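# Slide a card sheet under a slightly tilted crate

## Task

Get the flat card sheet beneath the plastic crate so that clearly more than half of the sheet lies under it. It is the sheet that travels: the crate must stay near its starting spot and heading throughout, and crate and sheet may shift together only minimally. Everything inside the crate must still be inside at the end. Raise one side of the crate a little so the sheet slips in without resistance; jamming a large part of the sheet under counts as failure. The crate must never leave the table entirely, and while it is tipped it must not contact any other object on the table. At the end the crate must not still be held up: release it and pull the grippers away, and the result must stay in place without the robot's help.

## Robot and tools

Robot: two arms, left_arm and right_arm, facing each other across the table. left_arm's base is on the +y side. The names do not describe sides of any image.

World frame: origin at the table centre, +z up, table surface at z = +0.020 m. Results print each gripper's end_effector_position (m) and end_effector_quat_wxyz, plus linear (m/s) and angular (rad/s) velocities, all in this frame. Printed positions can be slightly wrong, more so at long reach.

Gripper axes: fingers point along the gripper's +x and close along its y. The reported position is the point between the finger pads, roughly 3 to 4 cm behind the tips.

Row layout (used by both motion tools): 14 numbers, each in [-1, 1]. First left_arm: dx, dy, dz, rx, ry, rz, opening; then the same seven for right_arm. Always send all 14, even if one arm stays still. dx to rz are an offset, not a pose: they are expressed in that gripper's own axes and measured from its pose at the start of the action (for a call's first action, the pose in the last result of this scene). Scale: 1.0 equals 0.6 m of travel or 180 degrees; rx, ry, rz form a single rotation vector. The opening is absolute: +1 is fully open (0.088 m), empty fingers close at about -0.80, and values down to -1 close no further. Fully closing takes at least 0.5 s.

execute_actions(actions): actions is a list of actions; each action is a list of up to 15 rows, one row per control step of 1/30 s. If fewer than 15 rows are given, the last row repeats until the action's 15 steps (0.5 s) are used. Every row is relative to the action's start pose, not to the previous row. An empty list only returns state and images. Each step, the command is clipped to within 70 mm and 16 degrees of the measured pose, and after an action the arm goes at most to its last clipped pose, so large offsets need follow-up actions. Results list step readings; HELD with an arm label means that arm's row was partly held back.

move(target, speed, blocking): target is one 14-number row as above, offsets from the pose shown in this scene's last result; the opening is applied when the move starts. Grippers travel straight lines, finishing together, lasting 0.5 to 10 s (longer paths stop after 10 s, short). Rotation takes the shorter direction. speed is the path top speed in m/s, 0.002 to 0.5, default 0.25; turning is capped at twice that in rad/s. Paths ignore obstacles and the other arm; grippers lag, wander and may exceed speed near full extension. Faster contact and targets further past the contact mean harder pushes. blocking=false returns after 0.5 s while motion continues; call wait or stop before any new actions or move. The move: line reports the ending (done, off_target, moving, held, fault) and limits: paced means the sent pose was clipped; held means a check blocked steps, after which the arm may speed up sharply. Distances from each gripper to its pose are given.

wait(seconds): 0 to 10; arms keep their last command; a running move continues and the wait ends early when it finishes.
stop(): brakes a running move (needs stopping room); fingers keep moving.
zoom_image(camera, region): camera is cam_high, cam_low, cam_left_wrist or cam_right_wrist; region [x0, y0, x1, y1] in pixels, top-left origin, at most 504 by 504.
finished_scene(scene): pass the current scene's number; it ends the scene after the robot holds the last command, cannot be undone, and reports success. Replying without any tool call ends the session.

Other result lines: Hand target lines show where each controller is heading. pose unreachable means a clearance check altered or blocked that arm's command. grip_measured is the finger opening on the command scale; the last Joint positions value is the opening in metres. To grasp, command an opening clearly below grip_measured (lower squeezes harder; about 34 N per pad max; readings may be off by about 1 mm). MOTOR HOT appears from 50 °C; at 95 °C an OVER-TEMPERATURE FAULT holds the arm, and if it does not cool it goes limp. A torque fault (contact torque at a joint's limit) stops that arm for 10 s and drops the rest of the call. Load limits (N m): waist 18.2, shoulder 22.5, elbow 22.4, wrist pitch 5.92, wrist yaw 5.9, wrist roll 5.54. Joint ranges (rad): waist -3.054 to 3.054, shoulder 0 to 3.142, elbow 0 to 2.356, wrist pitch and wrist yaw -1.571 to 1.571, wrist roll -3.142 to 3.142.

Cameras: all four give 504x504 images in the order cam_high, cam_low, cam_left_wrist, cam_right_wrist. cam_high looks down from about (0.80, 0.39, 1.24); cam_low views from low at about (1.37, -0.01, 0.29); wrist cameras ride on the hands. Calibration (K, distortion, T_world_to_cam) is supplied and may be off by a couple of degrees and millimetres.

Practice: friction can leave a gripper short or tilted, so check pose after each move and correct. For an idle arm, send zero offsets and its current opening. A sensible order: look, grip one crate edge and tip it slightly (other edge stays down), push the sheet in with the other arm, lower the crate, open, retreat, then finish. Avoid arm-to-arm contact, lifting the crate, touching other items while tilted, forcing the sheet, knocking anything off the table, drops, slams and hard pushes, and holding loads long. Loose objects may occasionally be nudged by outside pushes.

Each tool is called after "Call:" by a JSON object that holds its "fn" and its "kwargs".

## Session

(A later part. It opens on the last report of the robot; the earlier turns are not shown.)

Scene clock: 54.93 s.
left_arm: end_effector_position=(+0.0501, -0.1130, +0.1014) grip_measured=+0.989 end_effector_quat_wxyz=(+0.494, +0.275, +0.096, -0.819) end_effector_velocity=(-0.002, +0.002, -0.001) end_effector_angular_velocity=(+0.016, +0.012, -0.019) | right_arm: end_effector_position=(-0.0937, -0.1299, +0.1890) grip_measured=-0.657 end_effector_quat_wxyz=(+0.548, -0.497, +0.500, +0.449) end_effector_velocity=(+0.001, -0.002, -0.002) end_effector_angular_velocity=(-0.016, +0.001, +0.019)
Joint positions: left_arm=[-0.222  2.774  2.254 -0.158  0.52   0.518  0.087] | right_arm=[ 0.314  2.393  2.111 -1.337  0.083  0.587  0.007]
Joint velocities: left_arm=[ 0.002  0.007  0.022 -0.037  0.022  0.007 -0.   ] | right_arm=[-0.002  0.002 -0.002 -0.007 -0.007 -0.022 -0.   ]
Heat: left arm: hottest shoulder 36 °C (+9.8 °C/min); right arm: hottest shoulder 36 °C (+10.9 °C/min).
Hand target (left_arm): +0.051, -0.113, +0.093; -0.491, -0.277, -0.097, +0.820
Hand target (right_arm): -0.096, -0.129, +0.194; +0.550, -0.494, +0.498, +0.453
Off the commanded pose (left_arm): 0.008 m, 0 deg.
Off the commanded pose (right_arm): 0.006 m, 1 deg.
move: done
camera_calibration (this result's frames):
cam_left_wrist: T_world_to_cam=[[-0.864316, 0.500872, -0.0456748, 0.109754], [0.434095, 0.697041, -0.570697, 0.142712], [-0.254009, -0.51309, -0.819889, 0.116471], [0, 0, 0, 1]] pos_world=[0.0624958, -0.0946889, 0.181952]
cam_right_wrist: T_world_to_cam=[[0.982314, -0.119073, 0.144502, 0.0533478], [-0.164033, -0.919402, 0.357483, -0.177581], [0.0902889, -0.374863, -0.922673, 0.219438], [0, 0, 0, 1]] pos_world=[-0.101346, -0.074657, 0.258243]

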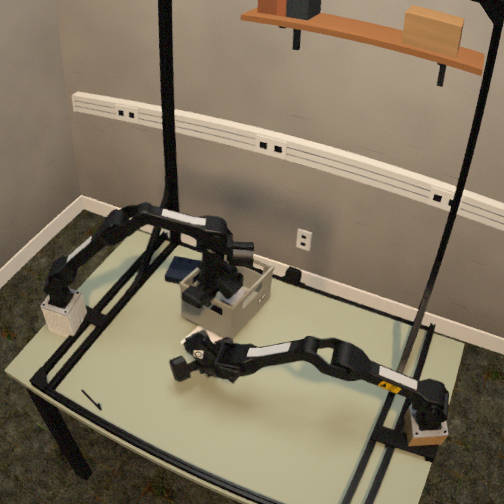

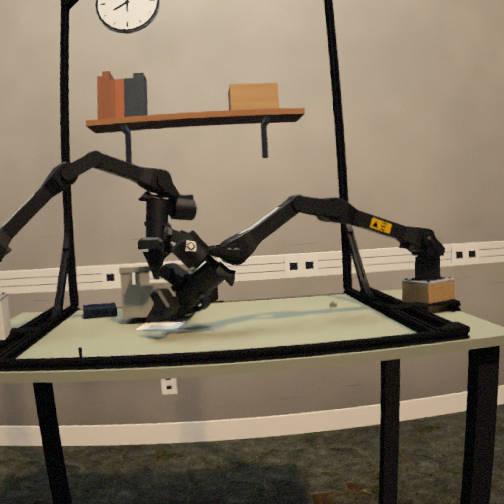

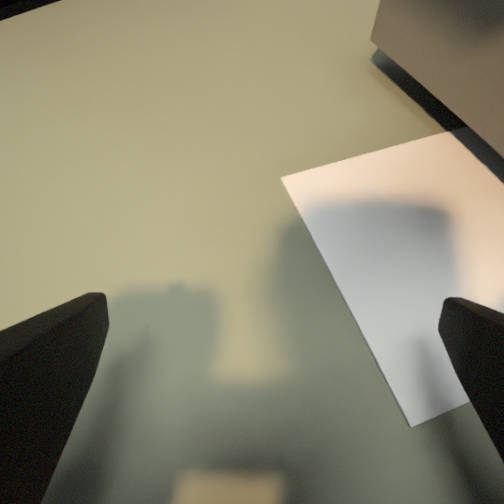

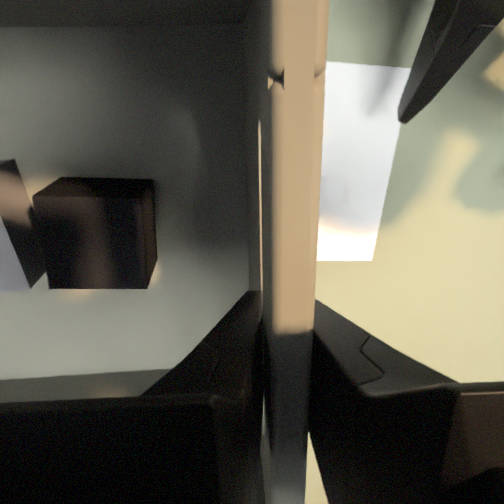

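Call:
{"fn": "move", "kwargs": {"target": [0.038,-0.008,-0.042,0,0,0,1,-0.009,0.003,0.002,0,-0.003,0,-0.9], "speed": 0.04}}

Call:
{"fn": "move", "kwargs": {"target": [0.032,-0.081,0.006,0,0,0,1,-0.009,0.003,0.002,0,-0.003,0,-0.9], "speed": 0.03}}

Scene clock: 60.20 s.
left_arm: end_effector_position=(+0.0483, -0.1163, +0.0790) grip_measured=+0.988 end_effector_quat_wxyz=(+0.495, +0.273, +0.090, -0.820) end_effector_velocity=(-0.004, +0.000, -0.005) end_effector_angular_velocity=(+0.026, +0.015, +0.010) | right_arm: end_effector_position=(-0.0935, -0.1299, +0.1887) grip_measured=-0.657 end_effector_quat_wxyz=(+0.549, -0.499, +0.500, +0.448) end_effector_velocity=(+0.001, -0.002, +0.000) end_effector_angular_velocity=(-0.011, +0.003, +0.004)
Joint positions: left_arm=[-0.226  2.828  2.262 -0.1    0.517  0.516  0.087] | right_arm=[ 0.314  2.396  2.115 -1.342  0.085  0.588  0.007]
Joint velocities: left_arm=[-0.007  0.012  0.017 -0.022 -0.007 -0.022 -0.   ] | right_arm=[-0.002 -0.002 -0.002 -0.007 -0.007 -0.007  0.   ]
Heat: left arm: hottest shoulder 36 °C (+9.1 °C/min); right arm: hottest shoulder 37 °C (+11.1 °C/min).
Hand target (left_arm): +0.047, -0.116, +0.068; -0.494, -0.275, -0.095, +0.819
Hand target (right_arm): -0.096, -0.129, +0.194; +0.551, -0.495, +0.498, +0.452
Off the commanded pose (left_arm): 0.012 m, 1 deg.
Off the commanded pose (right_arm): 0.006 m, 1 deg.
move: off_target (left_arm)
camera_calibration (this result's frames):
cam_left_wrist: T_world_to_cam=[[-0.863762, 0.501026, -0.0537301, 0.109359], [0.43606, 0.68978, -0.577975, 0.13265], [-0.252519, -0.522663, -0.814284, 0.0943761], [0, 0, 0, 1]] pos_world=[0.0604479, -0.0969643, 0.159393]
cam_right_wrist: T_world_to_cam=[[0.981707, -0.11943, 0.148285, 0.0523743], [-0.165922, -0.918628, 0.358598, -0.177743], [0.0933918, -0.376642, -0.921639, 0.21899], [0, 0, 0, 1]] pos_world=[-0.101359, -0.0745436, 0.257801]

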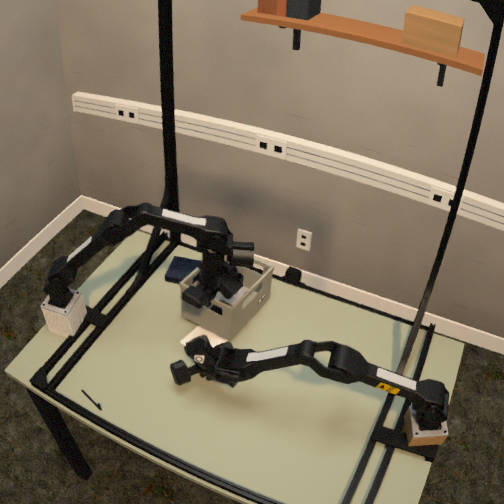

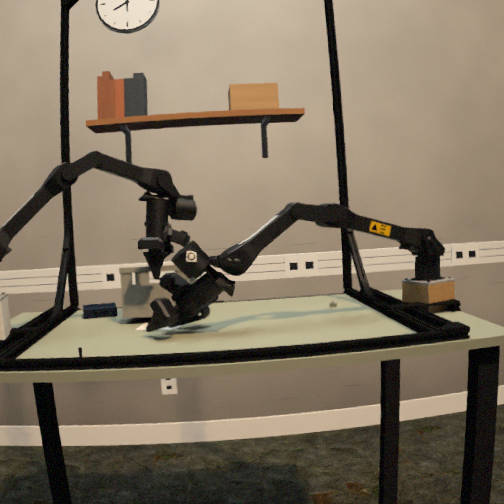

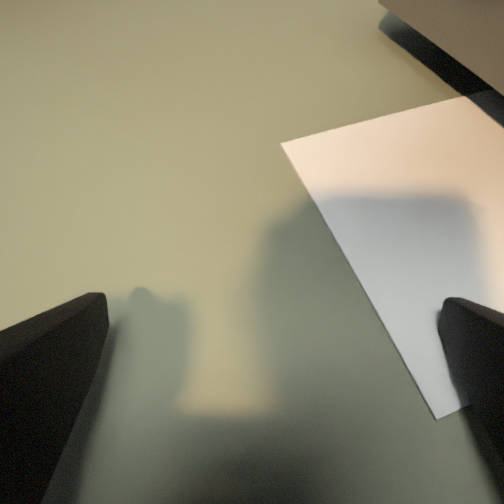

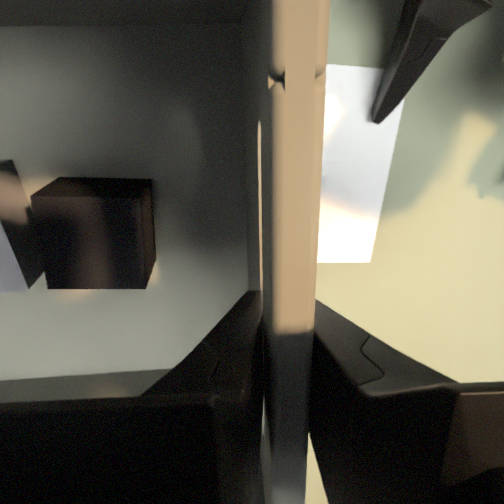

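Scene clock: 62.27 s.
left_arm: end_effector_position=(+0.0044, -0.1145, +0.0746) grip_measured=+0.987 end_effector_quat_wxyz=(+0.501, +0.266, +0.078, -0.820) end_effector_velocity=(-0.004, +0.001, +0.000) end_effector_angular_velocity=(+0.010, +0.002, +0.002) | right_arm: end_effector_position=(-0.0934, -0.1299, +0.1884) grip_measured=-0.657 end_effector_quat_wxyz=(+0.549, -0.500, +0.499, +0.446) end_effector_velocity=(+0.001, -0.002, +0.000) end_effector_angular_velocity=(-0.011, +0.003, +0.004)
Joint positions: left_arm=[-0.304  2.78   2.119  0.053  0.454  0.458  0.087] | right_arm=[ 0.315  2.4    2.121 -1.347  0.088  0.589  0.007]
Joint velocities: left_arm=[-0.007 -0.007 -0.007 -0.007 -0.007 -0.007 -0.   ] | right_arm=[-0.002 -0.002 -0.002 -0.007 -0.007 -0.007 -0.   ]
Heat: left arm: hottest shoulder 37 °C (+10.1 °C/min); right arm: hottest shoulder 38 °C (+11.1 °C/min).
Hand target (left_arm): -0.002, -0.109, +0.066; -0.495, -0.272, -0.090, +0.820
Hand target (right_arm): -0.096, -0.129, +0.194; +0.551, -0.496, +0.497, +0.450
Off the commanded pose (left_arm): 0.012 m, 2 deg.
Off the commanded pose (right_arm): 0.006 m, 1 deg.
move: off_target (left_arm)
camera_calibration (this result's frames):
cam_left_wrist: T_world_to_cam=[[-0.8653, 0.496504, -0.068838, 0.0709168], [0.434223, 0.673879, -0.597777, 0.147695], [-0.250411, -0.547148, -0.798701, 0.0767184], [0, 0, 0, 1]] pos_world=[0.016443, -0.0927624, 0.154445]
cam_right_wrist: T_world_to_cam=[[0.981083, -0.119404, 0.152379, 0.0515256], [-0.167558, -0.917985, 0.359481, -0.177874], [0.096958, -0.378213, -0.920627, 0.218659], [0, 0, 0, 1]] pos_world=[-0.101556, -0.0744338, 0.257394]

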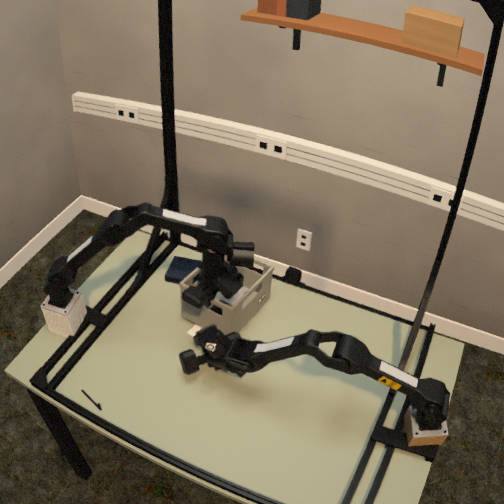

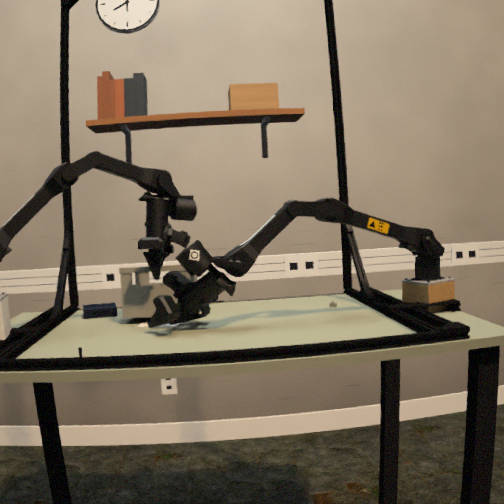

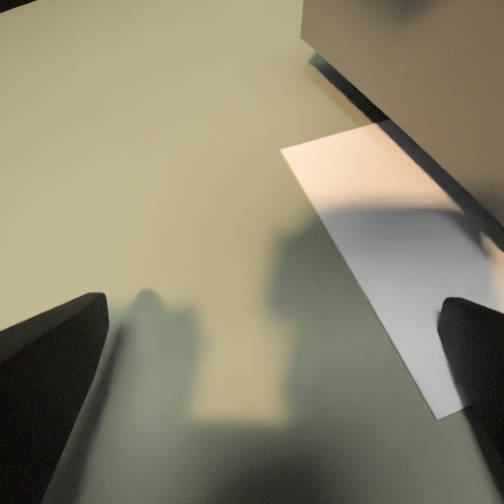

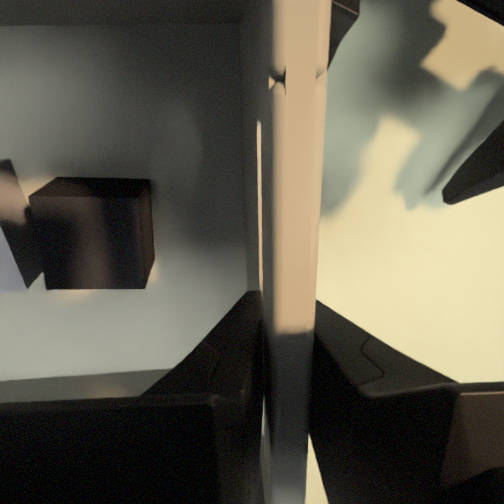

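A little more, then withdraw.

Call:
{"fn": "move", "kwargs": {"target": [0.014,-0.028,-0.004,0,0,0,1,-0.009,0.003,0.002,0,-0.003,0,-0.9], "speed": 0.03}}

Call:
{"fn": "move", "kwargs": {"target": [-0.035,0.008,0.035,0,0,0,1,-0.009,0.003,0.002,0,-0.003,0,-0.9], "speed": 0.04}}

Call:
{"fn": "move", "kwargs": {"target": [-0.3,0.05,-0.08,0,0,0,1,0.036,-0.013,0.002,0,-0.005,0.042,-0.9], "speed": 0.1}}

Call:
{"fn": "move", "kwargs": {"target": [0,0,0,0,0,0,1,0,0,0,0,0,0,0.3]}}

Call:
{"fn": "move", "kwargs": {"target": [-0.15,0,-0.1,0,0,0,1,-0.2,0,-0.1,0,0,0,0.3], "speed": 0.15}}

Scene clock: 69.20 s.
left_arm: end_effector_position=(-0.0043, -0.1170, +0.0764) grip_measured=+0.987 end_effector_quat_wxyz=(+0.506, +0.259, +0.067, -0.820) end_effector_velocity=(+0.005, -0.000, -0.001) end_effector_angular_velocity=(+0.006, +0.005, +0.032) | right_arm: end_effector_position=(-0.0934, -0.1299, +0.1880) grip_measured=-0.657 end_effector_quat_wxyz=(+0.550, -0.501, +0.498, +0.445) end_effector_velocity=(+0.003, -0.001, +0.000) end_effector_angular_velocity=(-0.009, +0.003, -0.015)
Joint positions: left_arm=[-0.32   2.779  2.101  0.102  0.438  0.444  0.087] | right_arm=[ 0.316  2.404  2.126 -1.351  0.09   0.59   0.007]
Joint velocities: left_arm=[ 0.002 -0.002 -0.007  0.007 -0.022 -0.022 -0.   ] | right_arm=[-0.007 -0.002 -0.002 -0.007 -0.007  0.007 -0.   ]
Heat: left arm: hottest shoulder 39 °C (+12.2 °C/min); right arm: hottest shoulder 39 °C (+11.1 °C/min).
Hand target (left_arm): -0.012, -0.112, +0.066; -0.501, -0.266, -0.078, +0.820
Hand target (right_arm): -0.096, -0.128, +0.194; +0.552, -0.498, +0.496, +0.449
Off the commanded pose (left_arm): 0.014 m, 2 deg.
Off the commanded pose (right_arm): 0.006 m, 1 deg.
move: off_target (left_arm)
camera_calibration (this result's frames):
cam_left_wrist: T_world_to_cam=[[-0.867263, 0.490883, -0.0829994, 0.065188], [0.432067, 0.659309, -0.615329, 0.153925], [-0.247332, -0.569513, -0.783889, 0.0708275], [0, 0, 0, 1]] pos_world=[0.00754728, -0.0931464, 0.155646]
cam_right_wrist: T_world_to_cam=[[0.980493, -0.119357, 0.156162, 0.0508018], [-0.169089, -0.917278, 0.36057, -0.178027], [0.100208, -0.379942, -0.919567, 0.21817], [0, 0, 0, 1]] pos_world=[-0.101776, -0.0743449, 0.256879]

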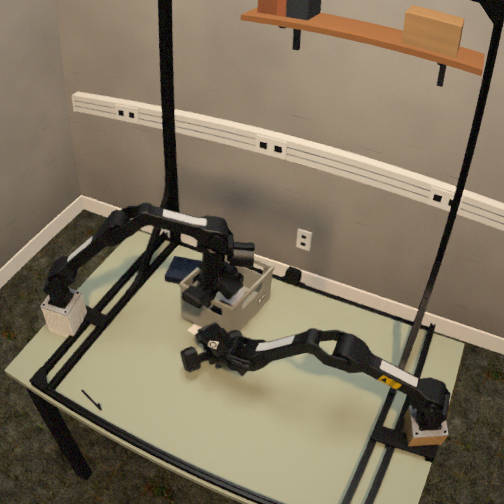

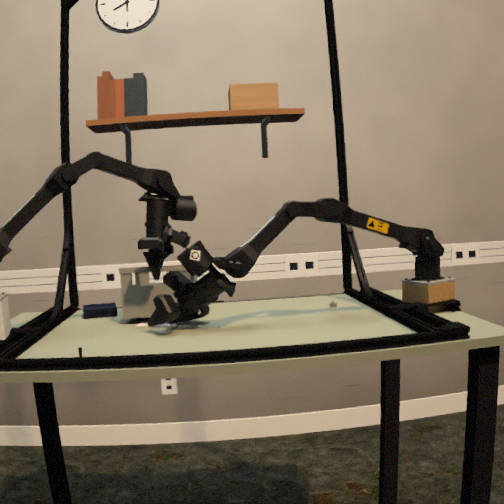

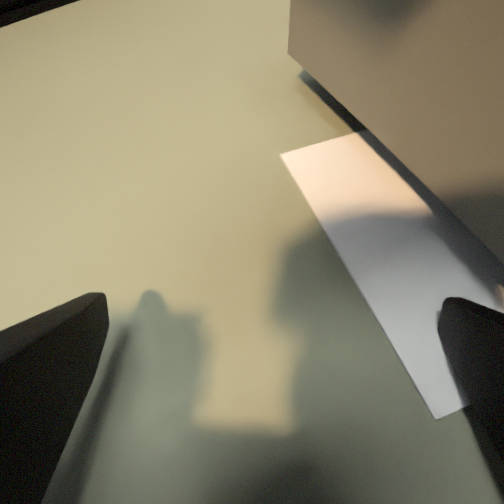

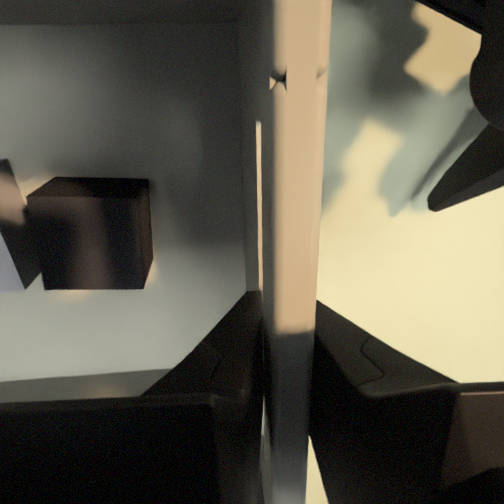

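Scene clock: 70.33 s.
left_arm: end_effector_position=(-0.0017, -0.1119, +0.0958) grip_measured=+0.989 end_effector_quat_wxyz=(+0.505, +0.260, +0.073, -0.820) end_effector_velocity=(+0.002, +0.005, -0.008) end_effector_angular_velocity=(+0.035, +0.016, +0.020) | right_arm: end_effector_position=(-0.0934, -0.1300, +0.1880) grip_measured=-0.657 end_effector_quat_wxyz=(+0.550, -0.502, +0.498, +0.444) end_effector_velocity=(+0.001, -0.002, +0.001) end_effector_angular_velocity=(-0.004, -0.010, +0.010)
Joint positions: left_arm=[-0.315  2.716  2.063  0.066  0.443  0.444  0.087] | right_arm=[ 0.317  2.408  2.131 -1.357  0.092  0.591  0.007]
Joint velocities: left_arm=[ 0.002 -0.007 -0.027 -0.007 -0.007 -0.022 -0.   ] | right_arm=[ 0.002 -0.002 -0.002 -0.007  0.007 -0.007  0.   ]
Heat: left arm: hottest shoulder 40 °C (+13.1 °C/min); right arm: hottest shoulder 40 °C (+12.1 °C/min).
Hand target (left_arm): -0.000, -0.111, +0.105; -0.506, -0.259, -0.068, +0.820
Hand target (right_arm): -0.096, -0.129, +0.193; +0.552, -0.499, +0.496, +0.447
Off the commanded pose (left_arm): 0.010 m, 1 deg.
Off the commanded pose (right_arm): 0.006 m, 1 deg.
move: off_target (left_arm)
camera_calibration (this result's frames):
cam_left_wrist: T_world_to_cam=[[-0.868445, 0.490177, -0.0743614, 0.0656505], [0.428439, 0.666512, -0.610083, 0.161598], [-0.249486, -0.561683, -0.78884, 0.0909758], [0, 0, 0, 1]] pos_world=[0.010476, -0.0887881, 0.175236]
cam_right_wrist: T_world_to_cam=[[0.97997, -0.119345, 0.159423, 0.0501838], [-0.170454, -0.916625, 0.361586, -0.178301], [0.102977, -0.381517, -0.918608, 0.218004], [0, 0, 0, 1]] pos_world=[-0.10202, -0.0742737, 0.25673]

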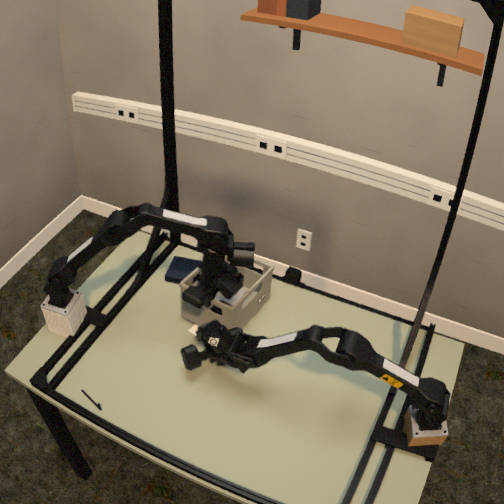

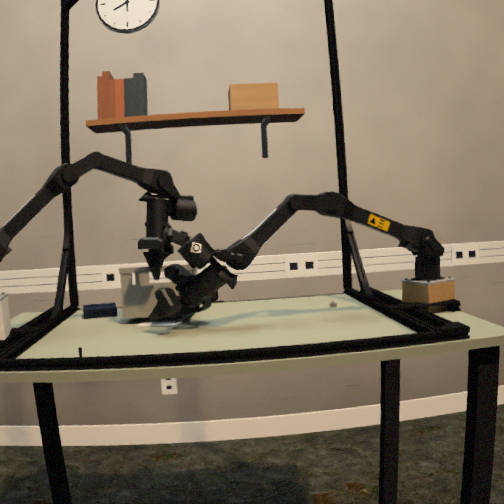

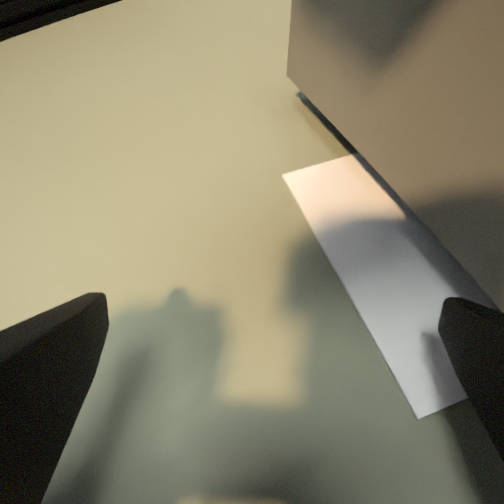

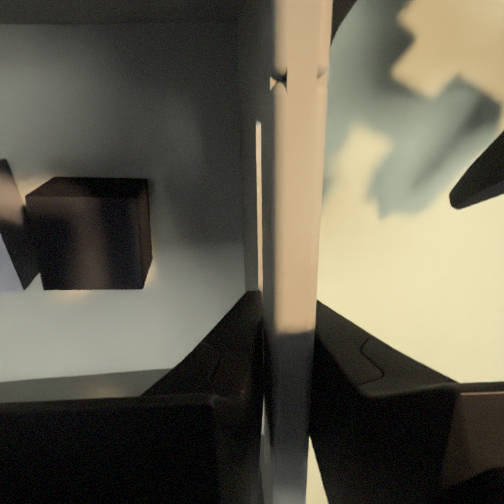

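Scene clock: 72.63 s.
left_arm: end_effector_position=(+0.1067, +0.0313, +0.1431) grip_measured=+0.989 end_effector_quat_wxyz=(+0.506, +0.262, +0.079, -0.818) end_effector_velocity=(-0.004, +0.005, -0.006) end_effector_angular_velocity=(+0.030, +0.022, -0.004) | right_arm: end_effector_position=(-0.0846, -0.1310, +0.1665) grip_measured=-0.660 end_effector_quat_wxyz=(+0.525, -0.468, +0.526, +0.478) end_effector_velocity=(+0.001, -0.003, +0.001) end_effector_angular_velocity=(-0.016, +0.017, +0.000)
Joint positions: left_arm=[-0.031  2.213  1.343  0.168  0.667  0.64   0.087] | right_arm=[ 0.268  2.317  1.891 -1.132 -0.006  0.541  0.007]
Joint velocities: left_arm=[-0.002 -0.002 -0.012 -0.022  0.007 -0.007 -0.   ] | right_arm=[-0.007 -0.007 -0.007 -0.007 -0.022 -0.007 -0.   ]
Heat: left arm: hottest shoulder 40 °C (+13.1 °C/min); right arm: hottest shoulder 40 °C (+12.1 °C/min).
Hand target (left_arm): +0.106, +0.034, +0.149; -0.505, -0.262, -0.073, +0.819
Hand target (right_arm): -0.083, -0.130, +0.167; +0.524, -0.465, +0.526, +0.483
Off the commanded pose (left_arm): 0.007 m, 1 deg.
Off the commanded pose (right_arm): 0.002 m, 1 deg.
move: done
camera_calibration (this result's frames):
cam_left_wrist: T_world_to_cam=[[-0.871032, 0.486703, -0.0665064, 0.0923929], [0.423467, 0.675354, -0.603799, 0.0478982], [-0.248956, -0.554092, -0.794357, 0.236262], [0, 0, 0, 1]] pos_world=[0.119013, 0.053595, 0.222742]
cam_right_wrist: T_world_to_cam=[[0.991729, -0.123023, 0.0365848, 0.065799], [-0.127918, -0.924081, 0.360154, -0.16706], [-0.0105, -0.361856, -0.932175, 0.192187], [0, 0, 0, 1]] pos_world=[-0.0846067, -0.0767379, 0.236912]

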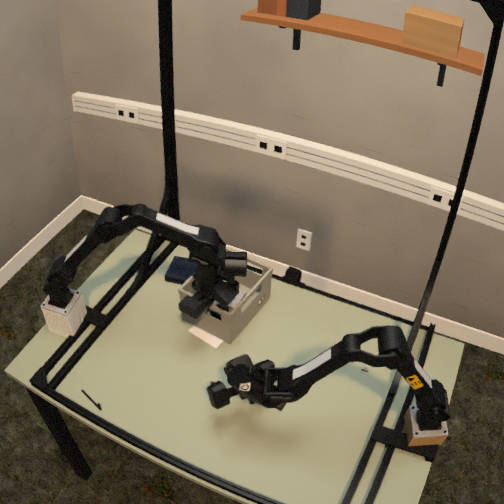

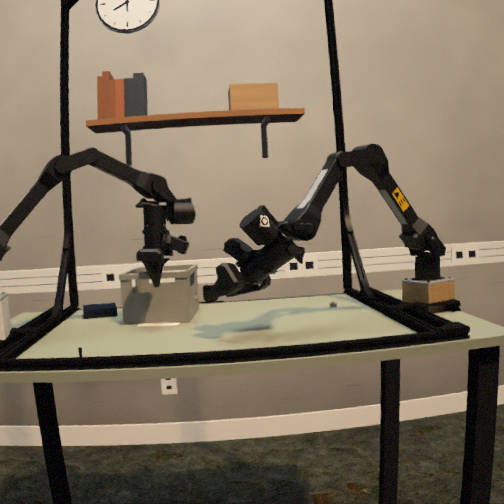

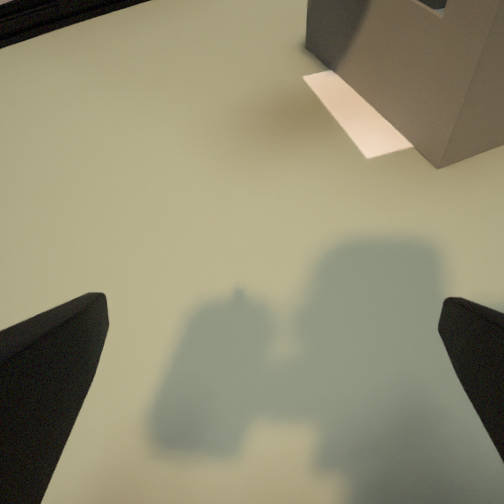

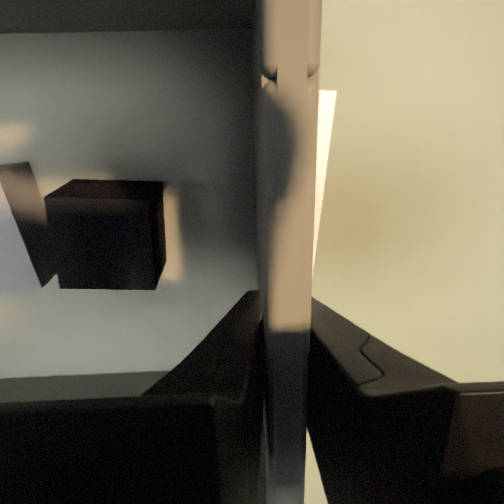

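Scene clock: 73.33 s.
left_arm: end_effector_position=(+0.1067, +0.0313, +0.1431) grip_measured=+0.989 end_effector_quat_wxyz=(+0.506, +0.262, +0.079, -0.818) end_effector_velocity=(+0.001, +0.001, -0.002) end_effector_angular_velocity=(+0.009, -0.016, +0.011) | right_arm: end_effector_position=(-0.0849, -0.1305, +0.1665) grip_measured=+0.298 end_effector_quat_wxyz=(+0.525, -0.467, +0.526, +0.479) end_effector_velocity=(+0.002, -0.005, +0.000) end_effector_angular_velocity=(-0.023, -0.003, +0.020)
Joint positions: left_arm=[-0.031  2.213  1.343  0.168  0.667  0.64   0.087] | right_arm=[ 0.268  2.317  1.891 -1.129 -0.007  0.541  0.054]
Joint velocities: left_arm=[-0.002 -0.002 -0.002 -0.007 -0.022  0.007  0.   ] | right_arm=[-0.002 -0.002 -0.002 -0.022 -0.007 -0.022  0.001]
Heat: left arm: hottest shoulder 40 °C (+13.1 °C/min); right arm: hottest shoulder 41 °C (+12.1 °C/min).
Hand target (left_arm): +0.107, +0.031, +0.143; -0.506, -0.262, -0.079, +0.818
Hand target (right_arm): -0.085, -0.131, +0.166; +0.525, -0.468, +0.526, +0.478
Off the commanded pose (left_arm): 0.000 m, 0 deg.
Off the commanded pose (right_arm): 0.001 m, 0 deg.
move: done
camera_calibration (this result's frames):
cam_left_wrist: T_world_to_cam=[[-0.870918, 0.486863, -0.066833, 0.0924224], [0.423779, 0.67519, -0.603763, 0.0478648], [-0.248825, -0.55415, -0.794358, 0.23625], [0, 0, 0, 1]] pos_world=[0.118993, 0.0536033, 0.222743]
cam_right_wrist: T_world_to_cam=[[0.991777, -0.123086, 0.0350465, 0.0663644], [-0.12744, -0.924769, 0.358554, -0.166483], [-0.0117232, -0.360072, -0.932851, 0.192588], [0, 0, 0, 1]] pos_world=[-0.0847776, -0.0764446, 0.237023]

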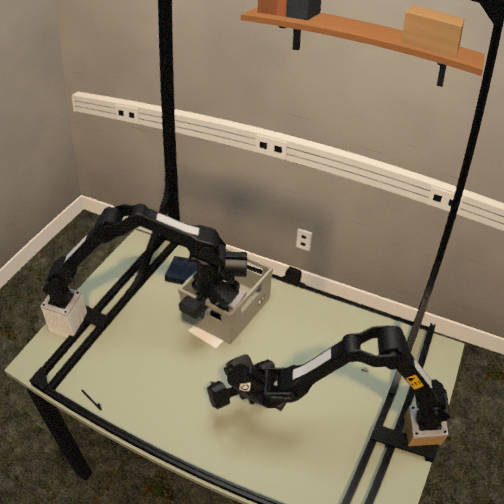

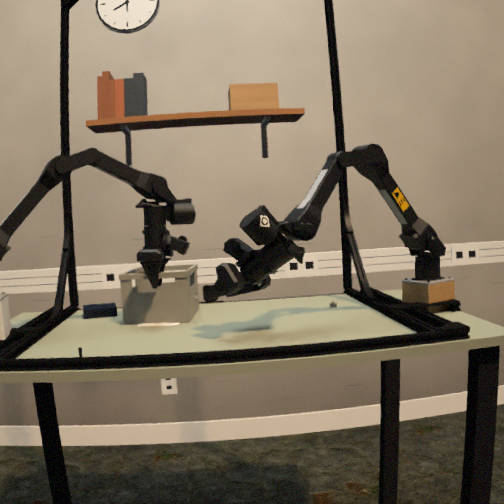

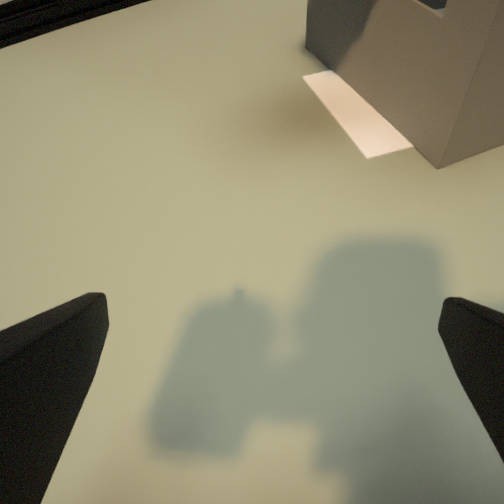

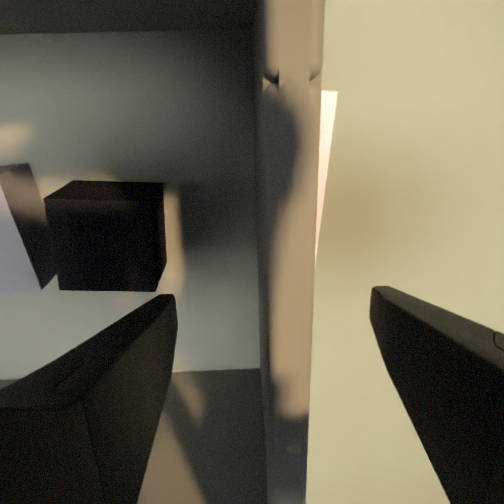

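Scene clock: 74.67 s.
left_arm: end_effector_position=(+0.1608, +0.1233, +0.1333) grip_measured=+0.989 end_effector_quat_wxyz=(+0.506, +0.262, +0.084, -0.818) end_effector_velocity=(-0.002, +0.002, -0.000) end_effector_angular_velocity=(+0.007, -0.006, -0.001) | right_arm: end_effector_position=(-0.0880, -0.1912, +0.2807) grip_measured=+0.300 end_effector_quat_wxyz=(+0.522, -0.473, +0.526, +0.476) end_effector_velocity=(+0.005, -0.005, +0.003) end_effector_angular_velocity=(-0.020, -0.019, +0.005)
Joint positions: left_arm=[0.193 2.075 1.095 0.123 0.823 0.852 0.087] | right_arm=[ 0.339  2.072  1.951 -1.446 -0.007  0.609  0.054]
Joint velocities: left_arm=[-0.002 -0.007 -0.007 -0.007 -0.007  0.007  0.   ] | right_arm=[-0.002 -0.002  0.007 -0.037  0.007 -0.007 -0.   ]
Heat: left arm: hottest shoulder 40 °C (+13.1 °C/min); right arm: hottest shoulder 41 °C (+12.1 °C/min).
Hand target (left_arm): +0.160, +0.126, +0.138; -0.505, -0.263, -0.079, +0.818
Hand target (right_arm): -0.089, -0.192, +0.286; +0.525, -0.467, +0.526, +0.479
Off the commanded pose (left_arm): 0.005 m, 1 deg.
Off the commanded pose (right_arm): 0.005 m, 1 deg.
move: done
camera_calibration (this result's frames):
cam_left_wrist: T_world_to_cam=[[-0.872979, 0.484237, -0.0584977, 0.093631], [0.418721, 0.682497, -0.599058, -0.0437687], [-0.250162, -0.547459, -0.798566, 0.292787], [0, 0, 0, 1]] pos_world=[0.173309, 0.144821, 0.213067]
cam_right_wrist: T_world_to_cam=[[0.99213, -0.118099, 0.0415887, 0.0571567], [-0.125099, -0.921147, 0.368564, -0.265872], [-0.00521791, -0.370866, -0.928672, 0.274607], [0, 0, 0, 1]] pos_world=[-0.0885346, -0.136315, 0.350633]

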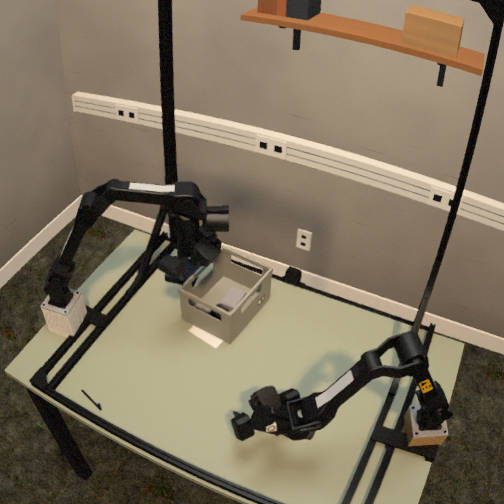

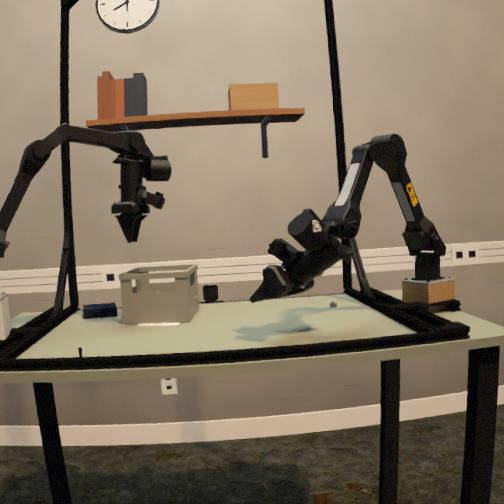

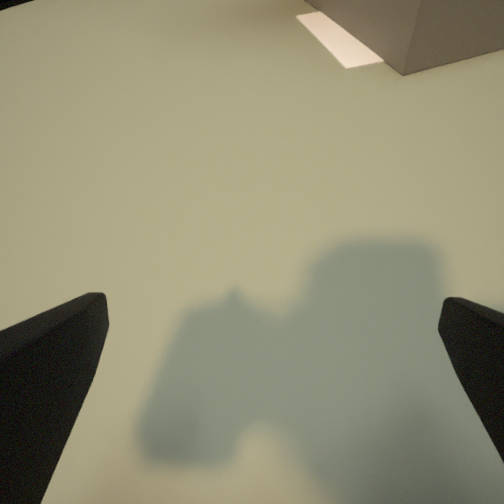

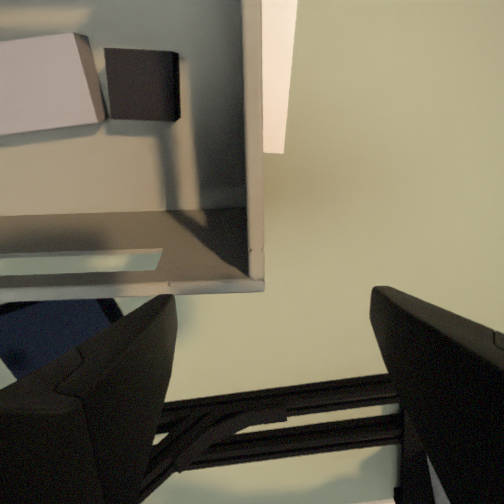

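Call:
{"fn": "finished_scene", "kwargs": {"scene": 2}}

The scene is finished: the task was done.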